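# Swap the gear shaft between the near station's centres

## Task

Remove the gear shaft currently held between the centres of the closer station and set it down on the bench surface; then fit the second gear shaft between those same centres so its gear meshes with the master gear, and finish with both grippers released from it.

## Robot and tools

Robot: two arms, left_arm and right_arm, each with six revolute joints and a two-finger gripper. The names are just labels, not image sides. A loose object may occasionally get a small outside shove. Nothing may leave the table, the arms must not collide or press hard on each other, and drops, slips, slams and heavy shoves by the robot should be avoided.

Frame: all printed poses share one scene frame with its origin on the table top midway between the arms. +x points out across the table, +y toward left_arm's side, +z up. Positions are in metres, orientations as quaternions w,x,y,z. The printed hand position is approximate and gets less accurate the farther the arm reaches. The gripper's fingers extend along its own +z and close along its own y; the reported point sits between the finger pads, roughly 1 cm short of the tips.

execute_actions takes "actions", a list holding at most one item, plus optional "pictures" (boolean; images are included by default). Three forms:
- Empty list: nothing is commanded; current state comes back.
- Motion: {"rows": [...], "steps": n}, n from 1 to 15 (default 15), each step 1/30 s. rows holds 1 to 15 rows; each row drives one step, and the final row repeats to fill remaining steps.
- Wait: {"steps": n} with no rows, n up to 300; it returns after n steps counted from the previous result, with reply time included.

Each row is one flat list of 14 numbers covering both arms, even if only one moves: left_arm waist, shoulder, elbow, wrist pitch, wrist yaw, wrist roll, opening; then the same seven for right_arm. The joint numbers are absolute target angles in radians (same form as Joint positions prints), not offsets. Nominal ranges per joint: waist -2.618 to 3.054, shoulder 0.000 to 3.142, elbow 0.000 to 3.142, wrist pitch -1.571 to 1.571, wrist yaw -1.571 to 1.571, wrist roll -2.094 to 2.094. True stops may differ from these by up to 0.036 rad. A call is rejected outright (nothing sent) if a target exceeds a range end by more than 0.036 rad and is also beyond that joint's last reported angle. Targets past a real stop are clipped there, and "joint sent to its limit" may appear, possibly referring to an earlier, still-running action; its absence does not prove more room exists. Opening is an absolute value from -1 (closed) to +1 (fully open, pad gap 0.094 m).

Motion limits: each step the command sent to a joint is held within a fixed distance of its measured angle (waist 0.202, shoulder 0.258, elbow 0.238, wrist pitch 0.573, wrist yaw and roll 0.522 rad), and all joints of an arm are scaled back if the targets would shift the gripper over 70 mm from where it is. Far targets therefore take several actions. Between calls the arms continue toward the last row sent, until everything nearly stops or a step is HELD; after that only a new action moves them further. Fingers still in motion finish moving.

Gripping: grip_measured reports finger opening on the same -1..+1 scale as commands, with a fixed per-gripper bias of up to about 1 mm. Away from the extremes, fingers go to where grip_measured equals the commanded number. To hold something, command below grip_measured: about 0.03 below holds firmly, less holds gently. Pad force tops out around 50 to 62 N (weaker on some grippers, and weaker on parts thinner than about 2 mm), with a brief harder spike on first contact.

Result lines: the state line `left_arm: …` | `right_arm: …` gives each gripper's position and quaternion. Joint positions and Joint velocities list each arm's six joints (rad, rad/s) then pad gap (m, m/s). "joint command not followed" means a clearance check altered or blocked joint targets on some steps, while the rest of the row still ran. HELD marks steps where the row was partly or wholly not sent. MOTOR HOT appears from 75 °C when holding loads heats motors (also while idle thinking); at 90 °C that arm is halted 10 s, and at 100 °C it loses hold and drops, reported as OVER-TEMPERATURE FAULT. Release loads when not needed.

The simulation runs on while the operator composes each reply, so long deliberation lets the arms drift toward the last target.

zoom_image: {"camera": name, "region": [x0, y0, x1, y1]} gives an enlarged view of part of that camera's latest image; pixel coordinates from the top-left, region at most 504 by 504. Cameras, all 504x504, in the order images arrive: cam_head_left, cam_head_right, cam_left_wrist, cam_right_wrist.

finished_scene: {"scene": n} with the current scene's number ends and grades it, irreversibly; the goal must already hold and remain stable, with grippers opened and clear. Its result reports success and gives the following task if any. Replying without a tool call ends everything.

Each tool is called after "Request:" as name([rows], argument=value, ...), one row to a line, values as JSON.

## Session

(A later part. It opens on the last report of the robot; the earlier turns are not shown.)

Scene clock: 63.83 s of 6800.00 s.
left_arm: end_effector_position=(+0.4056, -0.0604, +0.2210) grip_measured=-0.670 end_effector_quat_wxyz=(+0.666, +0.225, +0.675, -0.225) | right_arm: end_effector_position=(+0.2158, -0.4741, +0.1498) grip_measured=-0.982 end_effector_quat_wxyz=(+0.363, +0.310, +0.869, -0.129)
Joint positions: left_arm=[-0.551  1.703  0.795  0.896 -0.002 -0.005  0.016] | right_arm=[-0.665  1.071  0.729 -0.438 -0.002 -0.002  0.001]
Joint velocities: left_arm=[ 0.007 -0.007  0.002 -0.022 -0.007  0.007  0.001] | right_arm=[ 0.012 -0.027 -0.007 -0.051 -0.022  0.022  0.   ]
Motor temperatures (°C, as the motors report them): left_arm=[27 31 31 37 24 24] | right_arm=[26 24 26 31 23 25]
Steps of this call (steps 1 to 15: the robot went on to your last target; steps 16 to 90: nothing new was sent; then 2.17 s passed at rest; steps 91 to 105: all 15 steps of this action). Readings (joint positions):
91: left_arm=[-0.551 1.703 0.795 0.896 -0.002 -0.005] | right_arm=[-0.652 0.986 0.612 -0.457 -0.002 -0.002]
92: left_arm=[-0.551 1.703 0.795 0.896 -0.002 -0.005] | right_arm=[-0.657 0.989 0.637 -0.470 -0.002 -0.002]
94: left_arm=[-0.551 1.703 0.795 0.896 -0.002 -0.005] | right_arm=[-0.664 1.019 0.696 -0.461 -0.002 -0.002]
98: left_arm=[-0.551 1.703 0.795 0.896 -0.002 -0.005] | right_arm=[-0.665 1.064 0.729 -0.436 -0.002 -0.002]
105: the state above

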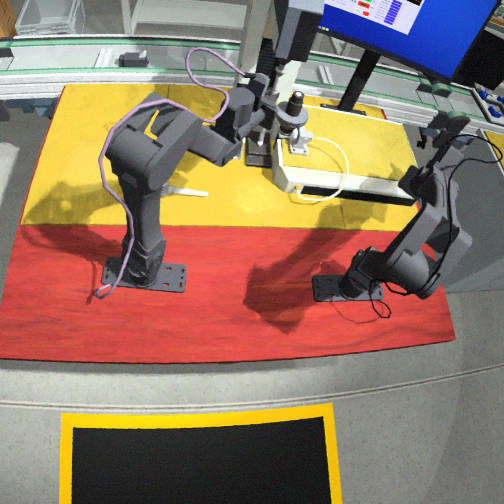

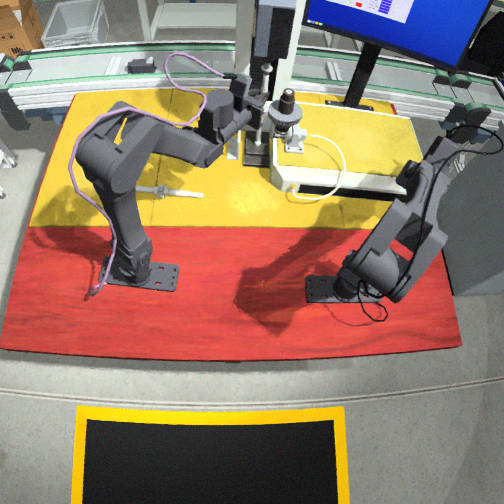

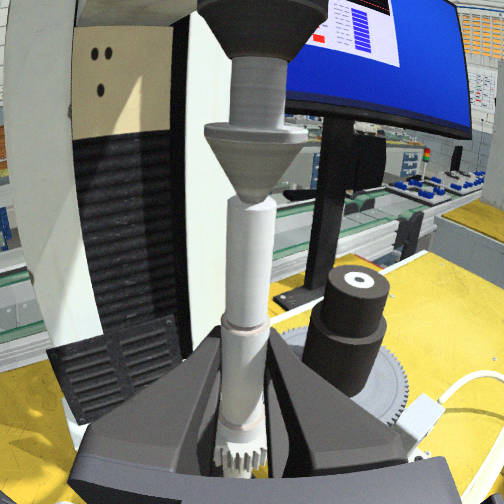

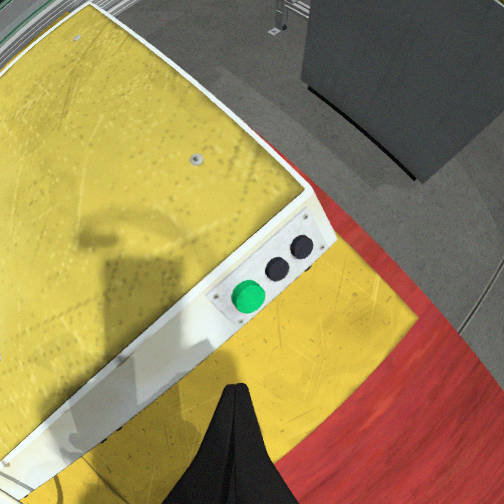

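Request:
execute_actions([
  {"rows":[[-0.544,1.715,0.805,0.93,0,0,-0.72,-0.682,1.215,0.70,-0.25,0,0,-1]]},
])

Scene clock: 66.93 s of 6800.00 s.
left_arm: end_effector_position=(+0.4056, -0.0604, +0.2210) grip_measured=-0.670 end_effector_quat_wxyz=(+0.666, +0.225, +0.675, -0.225) | right_arm: end_effector_position=(+0.2338, -0.4919, +0.1192) grip_measured=-0.982 end_effector_quat_wxyz=(+0.354, +0.314, +0.872, -0.127)
Joint positions: left_arm=[-0.551  1.703  0.795  0.896 -0.002 -0.005  0.016] | right_arm=[-0.672  1.225  0.705 -0.28  -0.002 -0.002  0.001]
Joint velocities: left_arm=[ 0.007 -0.002 -0.022  0.037  0.037  0.007 -0.   ] | right_arm=[-0.012  0.012  0.002 -0.007 -0.007 -0.051  0.   ]
Motor temperatures (°C, as the motors report them): left_arm=[27 30 31 37 24 24] | right_arm=[26 24 26 31 23 25]
Steps of this call (steps 1 to 15: the robot went on to your last target; steps 16 to 78: nothing new was sent; steps 79 to 93: all 15 steps of this action). Readings (joint positions):
79: left_arm=[-0.551 1.703 0.795 0.896 -0.002 -0.005] | right_arm=[-0.666 1.086 0.728 -0.420 -0.002 -0.002]
80: left_arm=[-0.551 1.703 0.795 0.896 -0.002 -0.005] | right_arm=[-0.668 1.120 0.728 -0.381 -0.002 -0.002]
82: left_arm=[-0.551 1.703 0.795 0.896 -0.002 -0.005] | right_arm=[-0.672 1.189 0.725 -0.332 -0.002 -0.002]
86: left_arm=[-0.551 1.703 0.795 0.896 -0.002 -0.005] | right_arm=[-0.672 1.225 0.705 -0.308 -0.002 -0.002]
93: the state above

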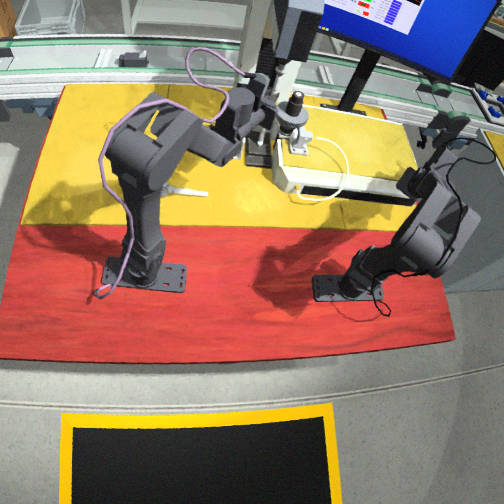

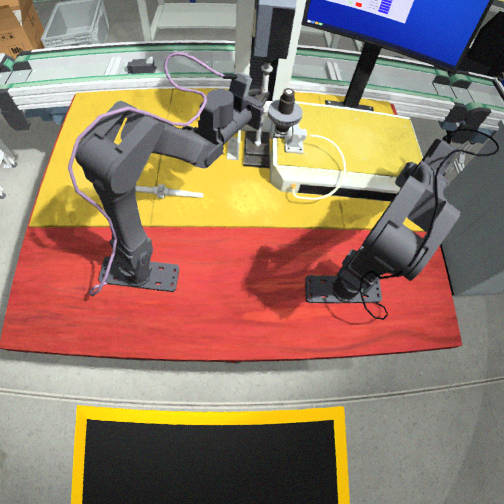

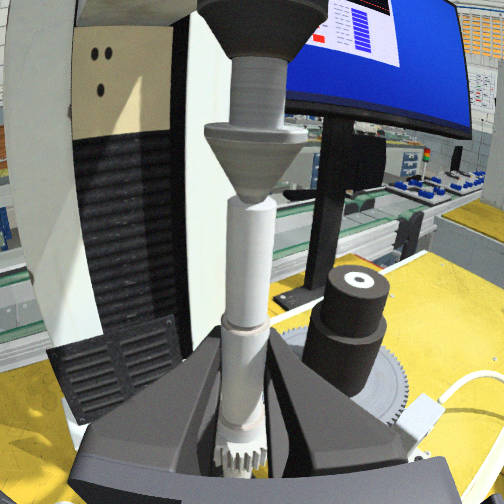

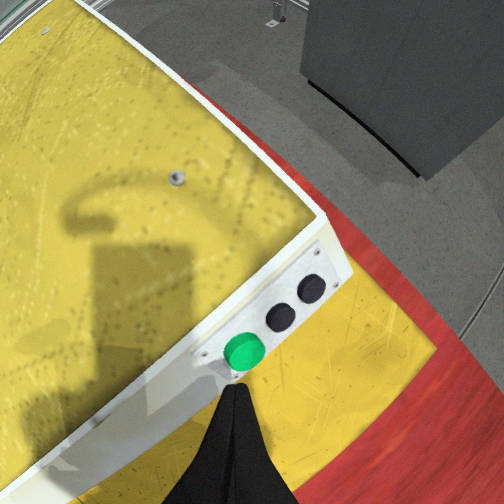

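Request:
execute_actions([
  {"rows":[[-0.544,1.715,0.805,0.93,0,0,-0.72,-0.686,1.31,0.69,-0.16,0,0,-1]]},
])

Scene clock: 69.50 s of 6800.00 s.
left_arm: end_effector_position=(+0.4056, -0.0604, +0.2210) grip_measured=-0.670 end_effector_quat_wxyz=(+0.666, +0.225, +0.675, -0.225) | right_arm: end_effector_position=(+0.2443, -0.5047, +0.1080) grip_measured=-0.982 end_effector_quat_wxyz=(+0.358, +0.317, +0.868, -0.132)
Joint positions: left_arm=[-0.551  1.703  0.795  0.896 -0.002 -0.005  0.016] | right_arm=[-0.679  1.307  0.705 -0.186  0.002 -0.002  0.001]
Joint velocities: left_arm=[-0.002  0.002  0.002  0.007 -0.022  0.007 -0.   ] | right_arm=[-0.002 -0.002 -0.002 -0.007  0.007 -0.037  0.   ]
Motor temperatures (°C, as the motors report them): left_arm=[27 30 31 37 24 24] | right_arm=[26 24 26 31 23 25]
Steps of this call (steps 1 to 15: the robot went on to your last target; steps 16 to 62: nothing new was sent; steps 63 to 77: all 15 steps of this action). Readings (joint positions):
63: left_arm=[-0.551 1.703 0.795 0.896 -0.002 -0.005] | right_arm=[-0.673 1.234 0.705 -0.263 -0.002 -0.002]
64: left_arm=[-0.551 1.703 0.795 0.896 -0.002 -0.005] | right_arm=[-0.674 1.253 0.705 -0.240 -0.002 -0.002]
66: left_arm=[-0.551 1.703 0.795 0.896 -0.002 -0.005] | right_arm=[-0.676 1.292 0.705 -0.215 -0.002 -0.002]
70: left_arm=[-0.551 1.703 0.795 0.896 -0.002 -0.005] | right_arm=[-0.679 1.307 0.705 -0.200 0.002 -0.002]
77: the state above

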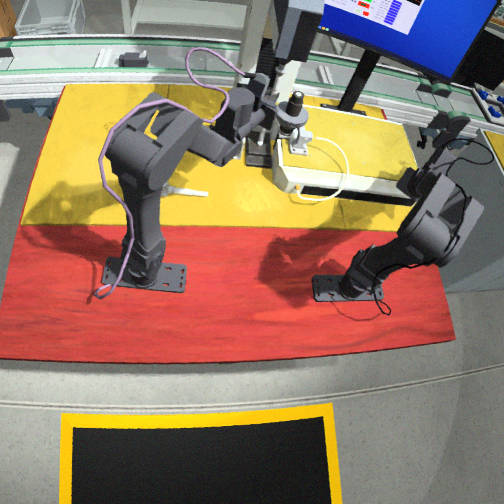

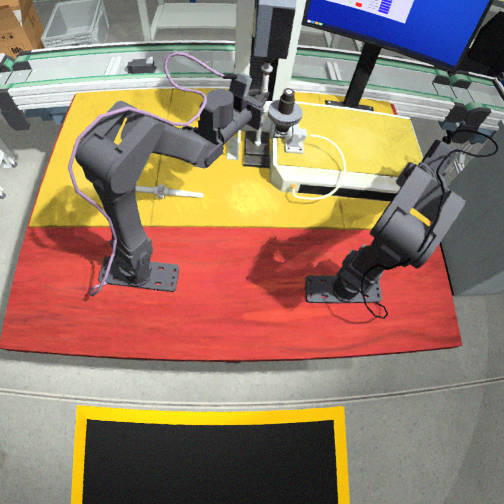

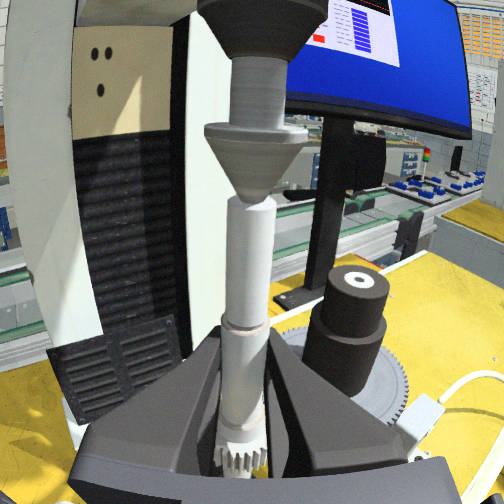

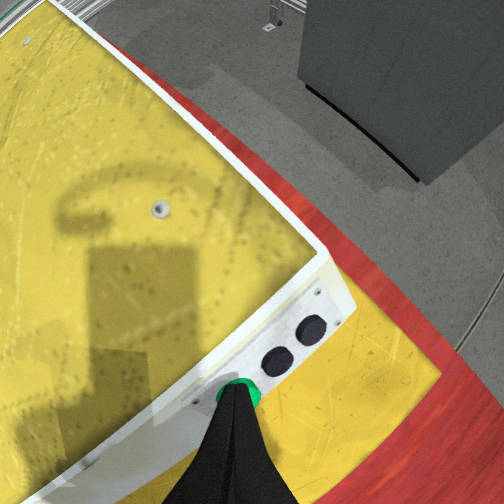

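Request:
execute_actions([
  {"rows":[[-0.544,1.715,0.805,0.93,0,0,-0.72,-0.675,1.36,0.68,-0.14,0,0,-1]]},
], pictures=false)

Request:
execute_actions([
  {"steps":30},
])

Scene clock: 73.33 s of 6800.00 s.
left_arm: end_effector_position=(+0.4056, -0.0604, +0.2210) grip_measured=-0.670 end_effector_quat_wxyz=(+0.666, +0.225, +0.675, -0.225) | right_arm: end_effector_position=(+0.2439, -0.5103, +0.1062) grip_measured=-0.982 end_effector_quat_wxyz=(+0.356, +0.321, +0.866, -0.143)
Joint positions: left_arm=[-0.551  1.703  0.795  0.896 -0.002 -0.005  0.016] | right_arm=[-0.68   1.323  0.705 -0.166  0.025 -0.002  0.001]
Joint velocities: left_arm=[ 0.002 -0.002 -0.002  0.007  0.037  0.007 -0.001] | right_arm=[-0.012  0.002 -0.007 -0.007  0.066 -0.007  0.   ]
Motor temperatures (°C, as the motors report them): left_arm=[27 30 31 37 24 24] | right_arm=[26 24 26 31 23 25]
Steps of this call (steps 1 to 15: the robot went on to your last target; steps 16 to 90: nothing new was sent; then 0.33 s passed at rest; steps 91 to 105: all 15 steps of this action). Readings (joint positions):
91: left_arm=[-0.551 1.703 0.795 0.896 -0.002 -0.005] | right_arm=[-0.679 1.312 0.705 -0.180 0.002 -0.002]
92: left_arm=[-0.551 1.703 0.795 0.896 -0.002 -0.005] | right_arm=[-0.680 1.316 0.705 -0.175 0.008 -0.002]
94: left_arm=[-0.551 1.703 0.795 0.896 -0.002 -0.005] | right_arm=[-0.680 1.319 0.705 -0.171 0.017 -0.002]
98: left_arm=[-0.551 1.703 0.795 0.896 -0.002 -0.005] | right_arm=[-0.680 1.322 0.705 -0.167 0.023 -0.002]
105: the state above

Scene clock: 74.33 s of 6800.00 s.
left_arm: end_effector_position=(+0.4056, -0.0604, +0.2210) grip_measured=-0.670 end_effector_quat_wxyz=(+0.666, +0.225, +0.675, -0.225) | right_arm: end_effector_position=(+0.2439, -0.5104, +0.1062) grip_measured=-0.982 end_effector_quat_wxyz=(+0.356, +0.321, +0.866, -0.143)
Joint positions: left_arm=[-0.551  1.703  0.795  0.896 -0.002 -0.005  0.016] | right_arm=[-0.68   1.323  0.705 -0.165  0.026 -0.002  0.001]
Joint velocities: left_arm=[-0.002 -0.027 -0.007 -0.007 -0.022 -0.022  0.   ] | right_arm=[-0.012 -0.007 -0.032 -0.051  0.022 -0.007 -0.   ]
Motor temperatures (°C, as the motors report them): left_arm=[27 30 31 37 24 24] | right_arm=[26 24 26 31 23 25]
Steps of this call (steps 1 to 15: the robot went on to your last target; steps 16 to 30: nothing new was sent). Readings (joint positions):
1: left_arm=[-0.551 1.703 0.795 0.896 -0.002 -0.005] | right_arm=[-0.680 1.323 0.705 -0.166 0.025 -0.002]
2: left_arm=[-0.551 1.703 0.795 0.896 -0.002 -0.005] | right_arm=[-0.680 1.323 0.705 -0.166 0.026 -0.002]
4: left_arm=[-0.551 1.703 0.795 0.896 -0.002 -0.005] | right_arm=[-0.680 1.323 0.705 -0.165 0.026 -0.002]
8: left_arm=[-0.551 1.703 0.795 0.896 -0.002 -0.005] | right_arm=[-0.680 1.323 0.705 -0.165 0.026 -0.002]
30: the state above
All arms were judged still, so your last target was given up. Only a new action makes them travel on or press farther. Fingers that are still opening or closing keep moving.

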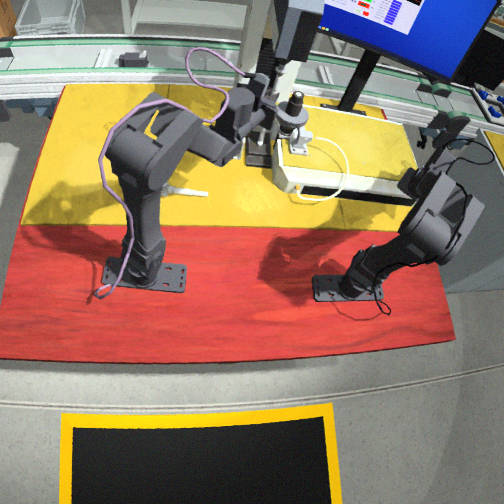

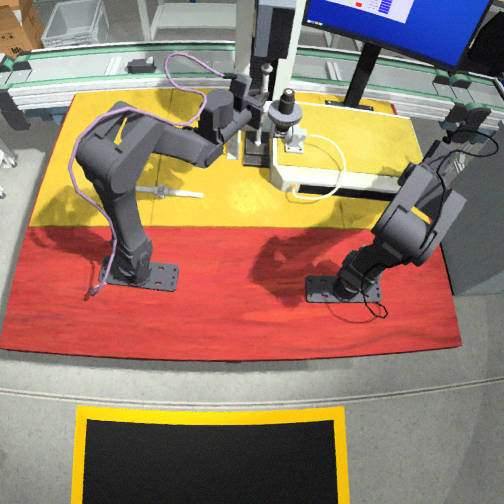

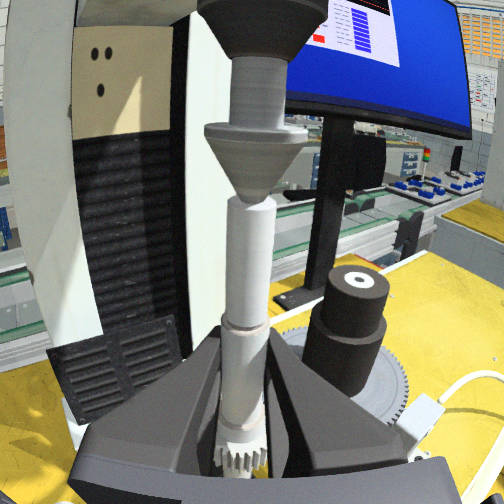

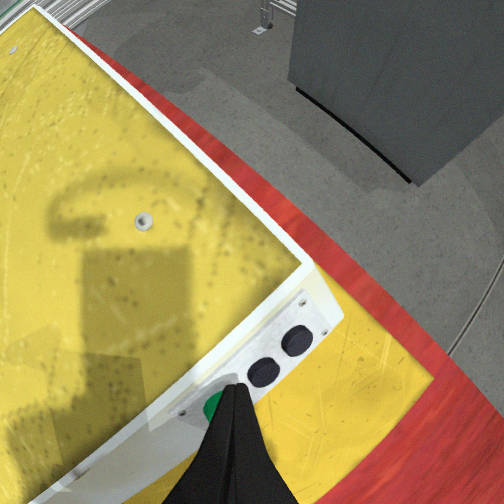

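Request:
execute_actions([
  {"rows":[[-0.544,1.58,0.83,0.96,0,0,-0.76,-0.675,0.9,0.7,-0.14,0,0,-1]]},
])

Request:
zoom_image(camera="cam_head_right", region=[200,0,340,180])

Scene clock: 78.77 s of 6800.00 s.
left_arm: end_effector_position=(+0.4046, -0.0597, +0.2230) grip_measured=-0.670 end_effector_quat_wxyz=(+0.658, +0.227, +0.683, -0.223) | right_arm: end_effector_position=(+0.2269, -0.4929, +0.2529) grip_measured=-0.982 end_effector_quat_wxyz=(+0.542, +0.283, +0.764, -0.204)
Joint positions: left_arm=[-0.551  1.678  0.806  0.836 -0.002 -0.005  0.016] | right_arm=[-0.68   0.894  0.694 -0.134  0.012 -0.002  0.001]
Joint velocities: left_arm=[-0.007  0.007 -0.007 -0.022 -0.051 -0.022 -0.   ] | right_arm=[-0.027  0.007 -0.007 -0.066  0.037 -0.037 -0.   ]
Motor temperatures (°C, as the motors report them): left_arm=[27 30 31 38 24 24] | right_arm=[26 24 25 32 23 25]
Steps of this call (steps 1 to 90: nothing new was sent; then 0.93 s passed at rest; steps 91 to 105: all 15 steps of this action). Readings (joint positions):
91: left_arm=[-0.551 1.694 0.795 0.889 -0.002 -0.005] | right_arm=[-0.680 1.297 0.702 -0.168 0.025 -0.002]
92: left_arm=[-0.551 1.689 0.798 0.871 -0.002 -0.005] | right_arm=[-0.680 1.244 0.689 -0.179 0.021 -0.002]
94: left_arm=[-0.551 1.683 0.802 0.852 -0.002 -0.005] | right_arm=[-0.680 1.106 0.684 -0.186 0.018 -0.002]
98: left_arm=[-0.551 1.679 0.805 0.839 -0.002 -0.005] | right_arm=[-0.680 0.898 0.691 -0.140 0.015 -0.002]
105: the state above

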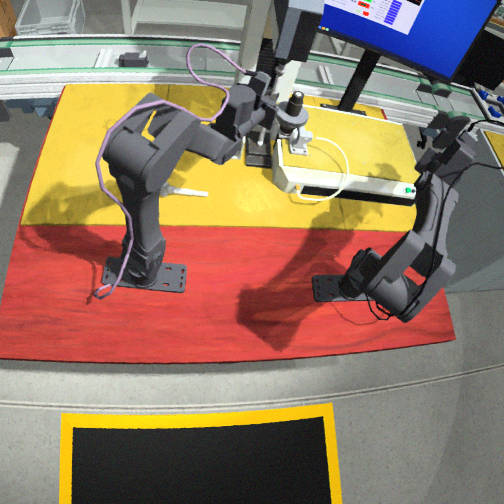

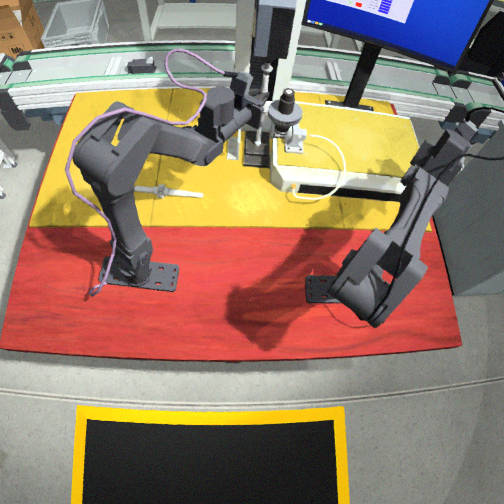

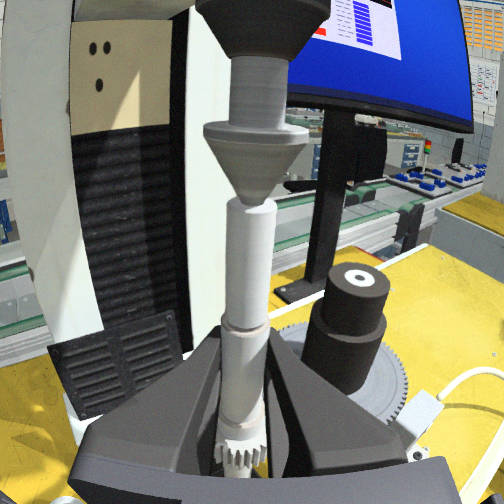

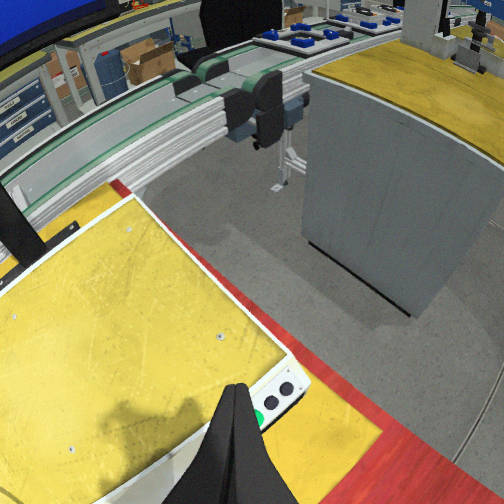

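Region (200, 0, 340, 180) of cam_head_right's 504x504 image, scaled by 2.800, with more detail than that image has.

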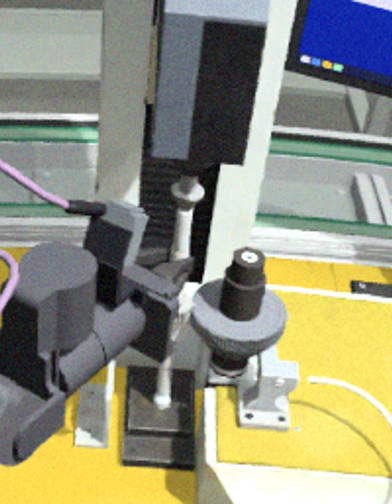

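Request:
execute_actions([
  {"rows":[[-0.544,1.72,0.79,0.95,0,0,-0.72,-0.735,1.29,0.76,-0.25,0,0,-1]]},
], pictures=false)

Request:
execute_actions([
  {"rows":[[-0.544,1.72,0.79,0.95,0,0,-0.72,-0.735,1.36,0.75,-0.17,0,0,-1]]},
])

Scene clock: 83.50 s of 6800.00 s.
left_arm: end_effector_position=(+0.4054, -0.0603, +0.2205) grip_measured=-0.670 end_effector_quat_wxyz=(+0.667, +0.225, +0.674, -0.225) | right_arm: end_effector_position=(+0.2311, -0.5173, +0.1103) grip_measured=-0.982 end_effector_quat_wxyz=(+0.339, +0.341, +0.866, -0.137)
Joint positions: left_arm=[-0.551  1.706  0.792  0.905 -0.002 -0.004  0.016] | right_arm=[-0.727  1.314  0.745 -0.253  0.007 -0.002  0.001]
Joint velocities: left_arm=[ 0.002 -0.007  0.002  0.022 -0.007 -0.051  0.   ] | right_arm=[ 0.007 -0.002  0.002  0.037 -0.037  0.051 -0.   ]
Motor temperatures (°C, as the motors report them): left_arm=[27 33 31 40 24 24] | right_arm=[26 24 26 32 23 25]
Steps of this call (steps 1 to 15: the robot went on to your last target; steps 16 to 90: nothing new was sent; then 1.23 s passed at rest; steps 91 to 105: all 15 steps of this action). Readings (joint positions):
91: left_arm=[-0.551 1.688 0.806 0.843 -0.002 -0.005] | right_arm=[-0.687 0.923 0.705 -0.146 0.008 -0.002]
92: left_arm=[-0.551 1.694 0.801 0.863 -0.002 -0.005] | right_arm=[-0.700 0.988 0.730 -0.150 0.007 -0.002]
94: left_arm=[-0.551 1.700 0.795 0.887 -0.002 -0.004] | right_arm=[-0.721 1.144 0.759 -0.150 0.007 -0.002]
98: left_arm=[-0.551 1.705 0.792 0.902 -0.002 -0.004] | right_arm=[-0.727 1.322 0.749 -0.224 0.007 -0.002]
105: the state above

Scene clock: 84.00 s of 6800.00 s.
left_arm: end_effector_position=(+0.4054, -0.0603, +0.2205) grip_measured=-0.670 end_effector_quat_wxyz=(+0.667, +0.225, +0.674, -0.225) | right_arm: end_effector_position=(+0.2384, -0.5241, +0.1048) grip_measured=-0.982 end_effector_quat_wxyz=(+0.345, +0.340, +0.864, -0.139)
Joint positions: left_arm=[-0.551  1.706  0.792  0.905 -0.002 -0.004  0.016] | right_arm=[-0.727  1.359  0.745 -0.195  0.007 -0.002  0.001]
Joint velocities: left_arm=[-0.007  0.012  0.002  0.022 -0.022  0.051  0.001] | right_arm=[ 0.002 -0.002  0.002  0.081 -0.007 -0.022  0.001]
Motor temperatures (°C, as the motors report them): left_arm=[27 33 31 40 24 24] | right_arm=[26 24 26 32 23 25]
Steps of this call (steps 1 to 15: all 15 steps of this action). Readings (joint positions):
1: left_arm=[-0.551 1.706 0.792 0.905 -0.002 -0.004] | right_arm=[-0.727 1.318 0.745 -0.247 0.007 -0.002]
2: left_arm=[-0.551 1.706 0.792 0.905 -0.002 -0.004] | right_arm=[-0.727 1.327 0.745 -0.233 0.007 -0.002]
4: left_arm=[-0.551 1.706 0.792 0.905 -0.002 -0.004] | right_arm=[-0.727 1.347 0.745 -0.216 0.007 -0.002]
8: left_arm=[-0.551 1.706 0.792 0.905 -0.002 -0.004] | right_arm=[-0.727 1.359 0.745 -0.206 0.007 -0.002]
15: the state above

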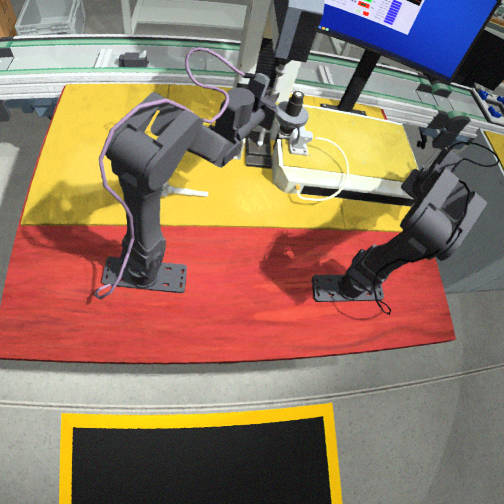

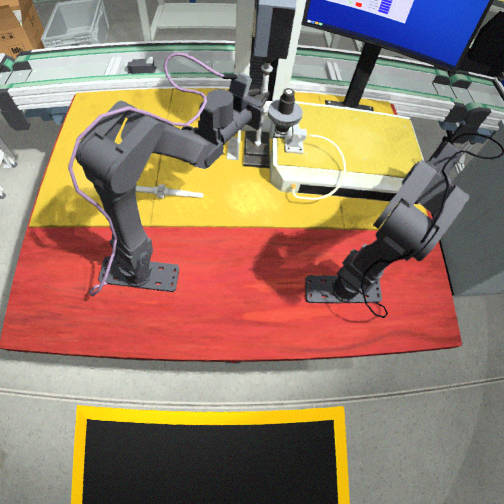

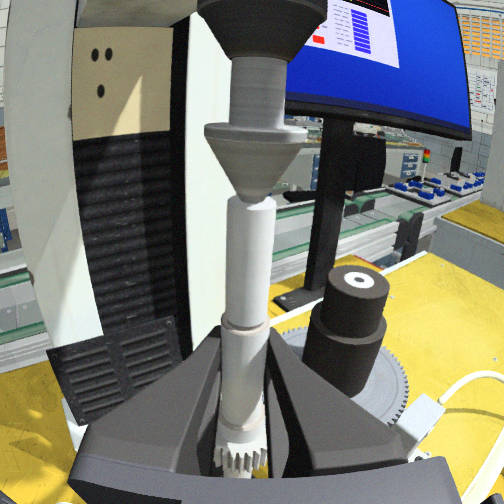

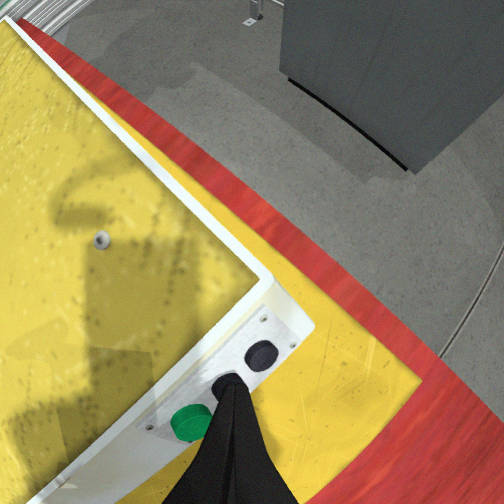

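Request:
execute_actions([
  {"rows":[[-0.544,1.72,0.79,0.95,0,0,-0.72,-0.705,1.41,0.74,-0.13,-0.03,0,-1]]},
], pictures=false)

Request:
execute_actions([
  {"steps":30},
])

Scene clock: 86.53 s of 6800.00 s.
left_arm: end_effector_position=(+0.4054, -0.0603, +0.2205) grip_measured=-0.670 end_effector_quat_wxyz=(+0.667, +0.225, +0.674, -0.225) | right_arm: end_effector_position=(+0.2423, -0.5258, +0.1027) grip_measured=-0.983 end_effector_quat_wxyz=(+0.347, +0.338, +0.864, -0.140)
Joint positions: left_arm=[-0.551  1.706  0.792  0.905 -0.002 -0.004  0.016] | right_arm=[-0.722  1.376  0.745 -0.172  0.009 -0.002  0.001]
Joint velocities: left_arm=[-0.002 -0.007 -0.017  0.022  0.066  0.051 -0.   ] | right_arm=[-0.007  0.012  0.002  0.007  0.037  0.066 -0.001]
Motor temperatures (°C, as the motors report them): left_arm=[27 32 31 40 24 24] | right_arm=[26 24 26 32 23 25]
Steps of this call (steps 1 to 15: the robot went on to your last target; steps 16 to 61: nothing new was sent; steps 62 to 76: all 15 steps of this action). Readings (joint positions):
62: left_arm=[-0.551 1.706 0.792 0.905 -0.002 -0.004] | right_arm=[-0.726 1.364 0.745 -0.188 0.004 -0.002]
63: left_arm=[-0.551 1.706 0.792 0.905 -0.002 -0.004] | right_arm=[-0.723 1.374 0.745 -0.176 0.001 -0.002]
65: left_arm=[-0.551 1.706 0.792 0.905 -0.002 -0.004] | right_arm=[-0.722 1.376 0.745 -0.172 0.009 -0.002]
69: left_arm=[-0.551 1.706 0.792 0.905 -0.002 -0.004] | right_arm=[-0.722 1.376 0.745 -0.172 0.009 -0.002]
76: the state above

Scene clock: 87.53 s of 6800.00 s.
left_arm: end_effector_position=(+0.4054, -0.0603, +0.2205) grip_measured=-0.670 end_effector_quat_wxyz=(+0.667, +0.225, +0.674, -0.225) | right_arm: end_effector_position=(+0.2423, -0.5258, +0.1027) grip_measured=-0.983 end_effector_quat_wxyz=(+0.347, +0.338, +0.864, -0.140)
Joint positions: left_arm=[-0.551  1.706  0.792  0.905 -0.002 -0.004  0.016] | right_arm=[-0.722  1.376  0.745 -0.172  0.009 -0.002  0.001]
Joint velocities: left_arm=[ 0.007  0.012  0.002 -0.022 -0.081 -0.022 -0.001] | right_arm=[-0.017  0.012  0.002 -0.037  0.007  0.022 -0.   ]
Motor temperatures (°C, as the motors report them): left_arm=[27 32 31 40 24 24] | right_arm=[26 24 26 32 23 25]
Steps of this call (steps 1 to 15: the robot went on to your last target; steps 16 to 30: nothing new was sent). Readings (joint positions):
1: left_arm=[-0.551 1.706 0.792 0.905 -0.002 -0.004] | right_arm=[-0.722 1.376 0.745 -0.172 0.009 -0.002]
2: left_arm=[-0.551 1.706 0.792 0.905 -0.002 -0.004] | right_arm=[-0.722 1.376 0.745 -0.172 0.009 -0.002]
4: left_arm=[-0.551 1.706 0.792 0.905 -0.002 -0.004] | right_arm=[-0.722 1.376 0.745 -0.172 0.009 -0.002]
8: left_arm=[-0.551 1.706 0.792 0.905 -0.002 -0.004] | right_arm=[-0.722 1.376 0.745 -0.172 0.009 -0.002]
30: the state above
All arms were judged still, so your last target was given up. Only a new action makes them travel on or press farther. Fingers that are still opening or closing keep moving.

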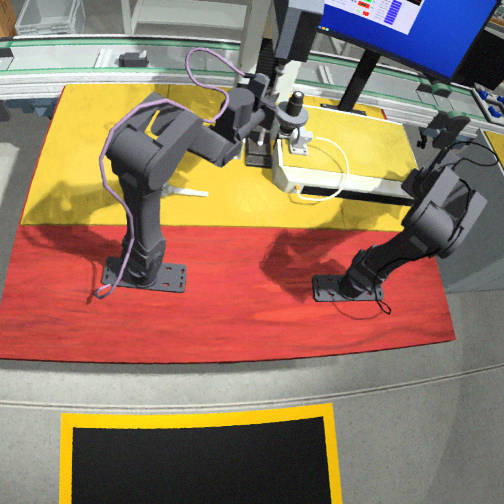

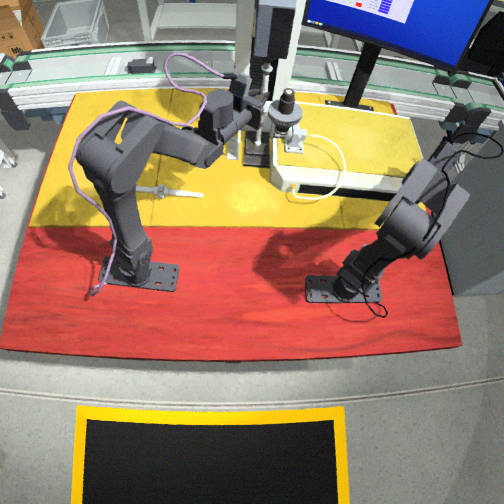

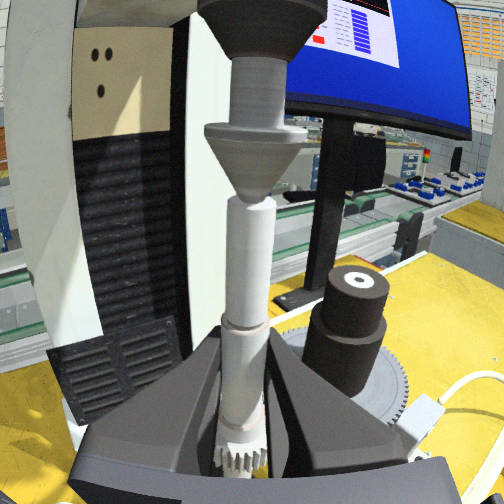

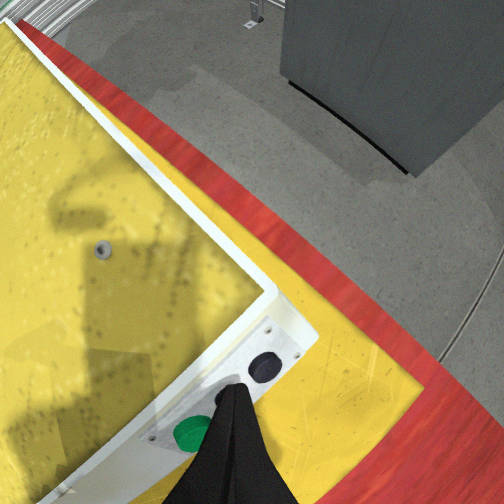

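Request:
execute_actions([
  {"rows":[[-0.544,1.78,0.75,0.92,0,0,-0.72,-0.77,1.35,0.8,-0.24,0,0,-1]]},
], pictures=false)

Request:
execute_actions([
  {"rows":[[-0.544,1.72,0.8,0.95,0,0,-0.72,-0.77,1.415,0.79,-0.165,0,0,-1]]},
], pictures=false)

Request:
execute_actions([
  {"rows":[[-0.544,1.72,0.8,0.95,0,0,-0.72,-0.73,1.49,0.78,-0.12,-0.05,0,-1]]},
])

Scene clock: 92.40 s of 6800.00 s.
left_arm: end_effector_position=(+0.4055, -0.0603, +0.2185) grip_measured=-0.670 end_effector_quat_wxyz=(+0.678, +0.221, +0.663, -0.229) | right_arm: end_effector_position=(+0.2275, -0.5326, +0.1004) grip_measured=-0.983 end_effector_quat_wxyz=(+0.328, +0.358, +0.863, -0.139)
Joint positions: left_arm=[-0.551  1.735  0.774  0.984 -0.002 -0.003  0.016] | right_arm=[-0.764  1.375  0.763 -0.231  0.006 -0.002  0.001]
Joint velocities: left_arm=[-0.002  0.002 -0.022  0.007  0.051 -0.037  0.   ] | right_arm=[-0.007 -0.007 -0.017 -0.007  0.007  0.022  0.001]
Motor temperatures (°C, as the motors report them): left_arm=[27 31 30 40 24 24] | right_arm=[26 24 26 32 23 25]
Steps of this call (steps 1 to 90: nothing new was sent; then 1.37 s passed at rest; steps 91 to 105: all 15 steps of this action). Readings (joint positions):
91: left_arm=[-0.551 1.712 0.788 0.913 -0.002 -0.004] | right_arm=[-0.727 1.375 0.749 -0.181 0.007 -0.002]
92: left_arm=[-0.551 1.719 0.784 0.935 -0.002 -0.004] | right_arm=[-0.737 1.375 0.754 -0.192 0.006 -0.002]
94: left_arm=[-0.551 1.728 0.778 0.962 -0.002 -0.004] | right_arm=[-0.757 1.375 0.761 -0.205 0.006 -0.002]
98: left_arm=[-0.551 1.734 0.775 0.980 -0.002 -0.003] | right_arm=[-0.764 1.375 0.763 -0.221 0.006 -0.002]
105: the state above

Scene clock: 92.90 s of 6800.00 s.
left_arm: end_effector_position=(+0.4053, -0.0602, +0.2195) grip_measured=-0.670 end_effector_quat_wxyz=(+0.678, +0.221, +0.662, -0.229) | right_arm: end_effector_position=(+0.2324, -0.5375, +0.0939) grip_measured=-0.983 end_effector_quat_wxyz=(+0.329, +0.358, +0.863, -0.140)
Joint positions: left_arm=[-0.551  1.733  0.774  0.984 -0.002 -0.003  0.016] | right_arm=[-0.764  1.413  0.763 -0.19   0.006 -0.002  0.001]
Joint velocities: left_arm=[ 0.012 -0.017 -0.017 -0.037 -0.037 -0.007 -0.   ] | right_arm=[ 0.002 -0.017  0.012  0.051  0.022  0.037 -0.001]
Motor temperatures (°C, as the motors report them): left_arm=[27 31 30 40 24 24] | right_arm=[26 24 26 32 23 25]
Steps of this call (steps 1 to 15: all 15 steps of this action). Readings (joint positions):
1: left_arm=[-0.551 1.733 0.774 0.984 -0.002 -0.003] | right_arm=[-0.764 1.378 0.763 -0.227 0.006 -0.002]
2: left_arm=[-0.551 1.733 0.774 0.984 -0.002 -0.003] | right_arm=[-0.764 1.386 0.763 -0.216 0.006 -0.002]
4: left_arm=[-0.551 1.733 0.774 0.984 -0.002 -0.003] | right_arm=[-0.764 1.403 0.763 -0.204 0.006 -0.002]
8: left_arm=[-0.551 1.733 0.774 0.984 -0.002 -0.003] | right_arm=[-0.764 1.413 0.763 -0.198 0.006 -0.002]
15: the state above

Scene clock: 93.40 s of 6800.00 s.
left_arm: end_effector_position=(+0.4053, -0.0602, +0.2195) grip_measured=-0.670 end_effector_quat_wxyz=(+0.678, +0.221, +0.662, -0.229) | right_arm: end_effector_position=(+0.2327, -0.5449, +0.0869) grip_measured=-0.983 end_effector_quat_wxyz=(+0.323, +0.362, +0.861, -0.154)
Joint positions: left_arm=[-0.551  1.733  0.774  0.984 -0.002 -0.003  0.016] | right_arm=[-0.762  1.449  0.763 -0.154  0.039 -0.002  0.001]
Joint velocities: left_arm=[-0.002 -0.012  0.027 -0.037  0.022 -0.022 -0.   ] | right_arm=[-0.012 -0.027 -0.017 -0.066  0.007 -0.051 -0.   ]
Motor temperatures (°C, as the motors report them): left_arm=[27 31 30 40 24 24] | right_arm=[26 24 26 32 23 25]
Steps of this call (steps 1 to 15: all 15 steps of this action). Readings (joint positions):
1: left_arm=[-0.551 1.733 0.774 0.984 -0.002 -0.003] | right_arm=[-0.762 1.420 0.763 -0.187 0.007 -0.002]
2: left_arm=[-0.551 1.733 0.774 0.984 -0.002 -0.003] | right_arm=[-0.762 1.422 0.763 -0.181 0.014 -0.002]
4: left_arm=[-0.551 1.733 0.774 0.984 -0.002 -0.003] | right_arm=[-0.762 1.428 0.763 -0.174 0.026 -0.002]
8: left_arm=[-0.551 1.733 0.774 0.984 -0.002 -0.003] | right_arm=[-0.762 1.449 0.763 -0.154 0.039 -0.002]
15: the state above

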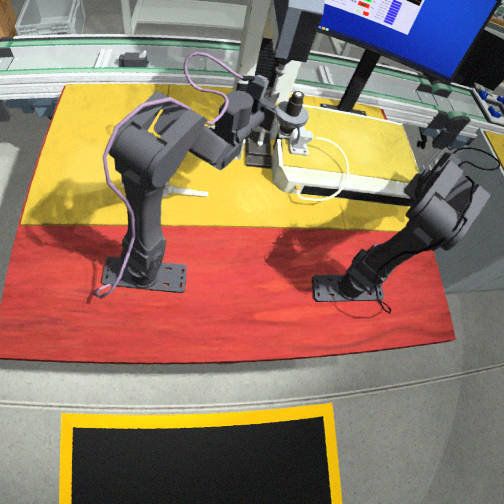

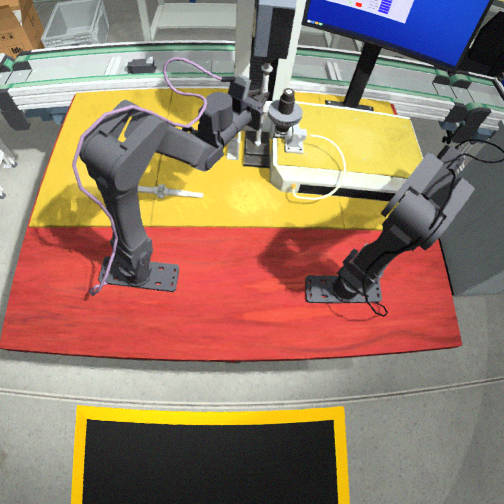

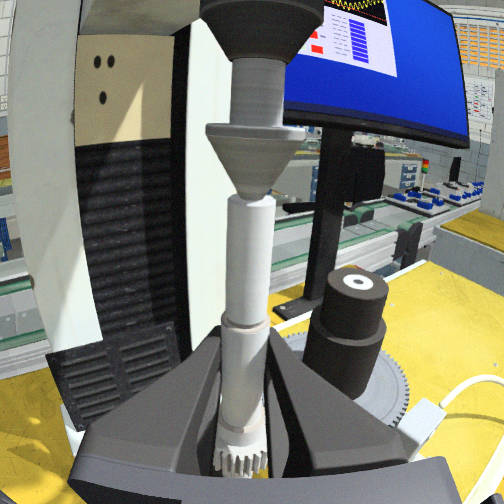

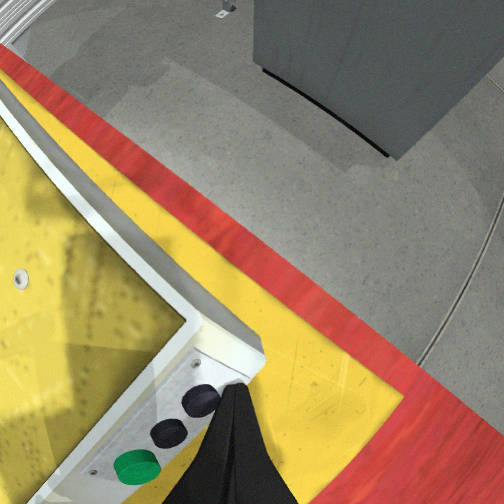

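Request:
execute_actions([
  {"rows":[[-0.544,1.72,0.8,0.95,0,0,-0.72,-0.76,0.8,0.8,0.3,0,0,1]]},
], pictures=false)

Request:
execute_actions([
  {"rows":[[-0.544,1.72,0.8,0.95,0,0,-0.72,0.1,0.9,0.8,0.45,-0.5,0,1]]},
], pictures=false)

Request:
execute_actions([
  {"steps":20},
])

Scene clock: 99.80 s of 6800.00 s.
left_arm: end_effector_position=(+0.4053, -0.0602, +0.2195) grip_measured=-0.670 end_effector_quat_wxyz=(+0.678, +0.221, +0.662, -0.229) | right_arm: end_effector_position=(+0.2180, -0.5354, +0.3411) grip_measured=+1.000 end_effector_quat_wxyz=(+0.640, +0.287, +0.654, -0.283)
Joint positions: left_arm=[-0.551  1.733  0.774  0.984 -0.002 -0.003  0.016] | right_arm=[-0.774  0.938  0.756  0.161  0.034 -0.002  0.094]
Joint velocities: left_arm=[ 0.002 -0.012 -0.007 -0.007  0.051  0.007  0.001] | right_arm=[ 0.022 -1.165 -0.012  0.593 -0.066  0.081  0.   ]
Motor temperatures (°C, as the motors report them): left_arm=[27 31 31 39 24 24] | right_arm=[26 24 26 33 24 25]
Steps of this call (steps 1 to 15: the robot went on to your last target; steps 16 to 90: nothing new was sent; then 2.90 s passed at rest; steps 91 to 105: all 15 steps of this action). Readings (joint positions):
91: left_arm=[-0.551 1.733 0.774 0.984 -0.002 -0.003] | right_arm=[-0.763 1.436 0.761 -0.144 0.051 -0.002]
92: left_arm=[-0.551 1.733 0.774 0.984 -0.002 -0.003] | right_arm=[-0.769 1.417 0.757 -0.131 0.070 -0.002]
94: left_arm=[-0.551 1.733 0.774 0.984 -0.002 -0.003] | right_arm=[-0.774 1.363 0.756 -0.081 0.067 -0.002]
98: left_arm=[-0.551 1.733 0.774 0.984 -0.002 -0.003] | right_arm=[-0.774 1.223 0.756 0.028 0.052 -0.002]
105: the state above

Scene clock: 100.30 s of 6800.00 s.
left_arm: end_effector_position=(+0.4053, -0.0602, +0.2195) grip_measured=-0.670 end_effector_quat_wxyz=(+0.678, +0.221, +0.662, -0.229) | right_arm: end_effector_position=(+0.2897, -0.1780, +0.4169) grip_measured=+1.000 end_effector_quat_wxyz=(+0.775, -0.195, +0.581, +0.153)
Joint positions: left_arm=[-0.551  1.733  0.774  0.984 -0.002 -0.003  0.016] | right_arm=[ 0.063  0.894  0.767  0.41  -0.461 -0.     0.094]
Joint velocities: left_arm=[0.002 0.002 0.002 0.051 0.11  0.022 0.   ] | right_arm=[ 1.111 -0.007  0.017  0.125 -0.491 -0.037  0.   ]
Motor temperatures (°C, as the motors report them): left_arm=[27 31 31 38 24 24] | right_arm=[26 24 26 33 24 25]
Steps of this call (steps 1 to 15: all 15 steps of this action). Readings (joint positions):
1: left_arm=[-0.551 1.733 0.774 0.984 -0.002 -0.003] | right_arm=[-0.763 0.910 0.757 0.191 0.007 -0.000]
2: left_arm=[-0.551 1.733 0.774 0.984 -0.002 -0.003] | right_arm=[-0.731 0.897 0.761 0.229 -0.040 -0.000]
4: left_arm=[-0.551 1.733 0.774 0.984 -0.002 -0.003] | right_arm=[-0.642 0.894 0.767 0.291 -0.142 -0.000]
8: left_arm=[-0.551 1.733 0.774 0.984 -0.002 -0.003] | right_arm=[-0.415 0.894 0.767 0.356 -0.308 -0.000]
15: the state above

Scene clock: 100.97 s of 6800.00 s.
left_arm: end_effector_position=(+0.4053, -0.0602, +0.2195) grip_measured=-0.670 end_effector_quat_wxyz=(+0.678, +0.221, +0.662, -0.229) | right_arm: end_effector_position=(+0.2822, -0.1620, +0.4206) grip_measured=+1.000 end_effector_quat_wxyz=(+0.775, -0.217, +0.567, +0.174)
Joint positions: left_arm=[-0.551  1.733  0.774  0.984 -0.002 -0.003  0.016] | right_arm=[ 0.1    0.894  0.767  0.43  -0.49  -0.     0.094]
Joint velocities: left_arm=[ 0.017  0.007  0.002 -0.037  0.022 -0.051 -0.001] | right_arm=[-0.012 -0.012  0.007 -0.007 -0.051  0.007  0.   ]
Motor temperatures (°C, as the motors report them): left_arm=[27 31 31 38 24 24] | right_arm=[26 24 26 33 24 25]
Steps of this call (steps 1 to 20: the robot went on to your last target). Readings (joint positions):
1: left_arm=[-0.551 1.733 0.774 0.984 -0.002 -0.003] | right_arm=[0.089 0.894 0.767 0.415 -0.475 -0.000]
2: left_arm=[-0.551 1.733 0.774 0.984 -0.002 -0.003] | right_arm=[0.098 0.894 0.767 0.419 -0.484 -0.000]
4: left_arm=[-0.551 1.733 0.774 0.984 -0.002 -0.003] | right_arm=[0.100 0.894 0.767 0.424 -0.487 -0.000]
8: left_arm=[-0.551 1.733 0.774 0.984 -0.002 -0.003] | right_arm=[0.100 0.894 0.767 0.428 -0.489 -0.000]
20: the state above

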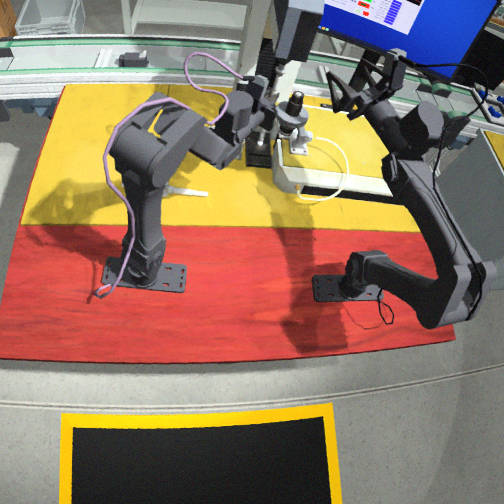

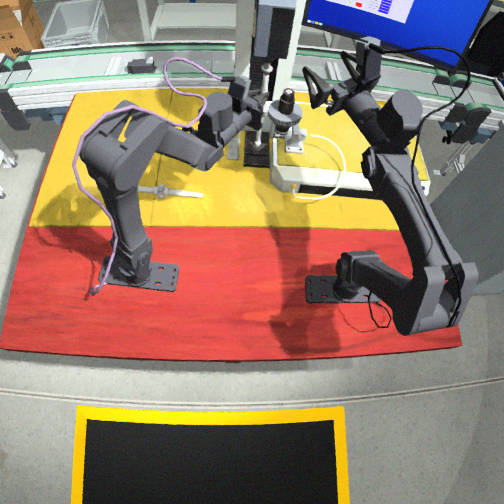

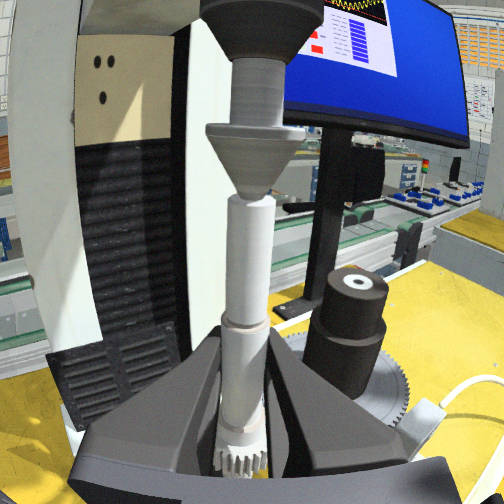

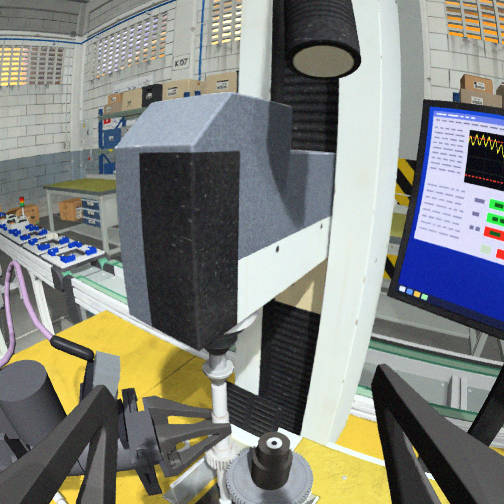

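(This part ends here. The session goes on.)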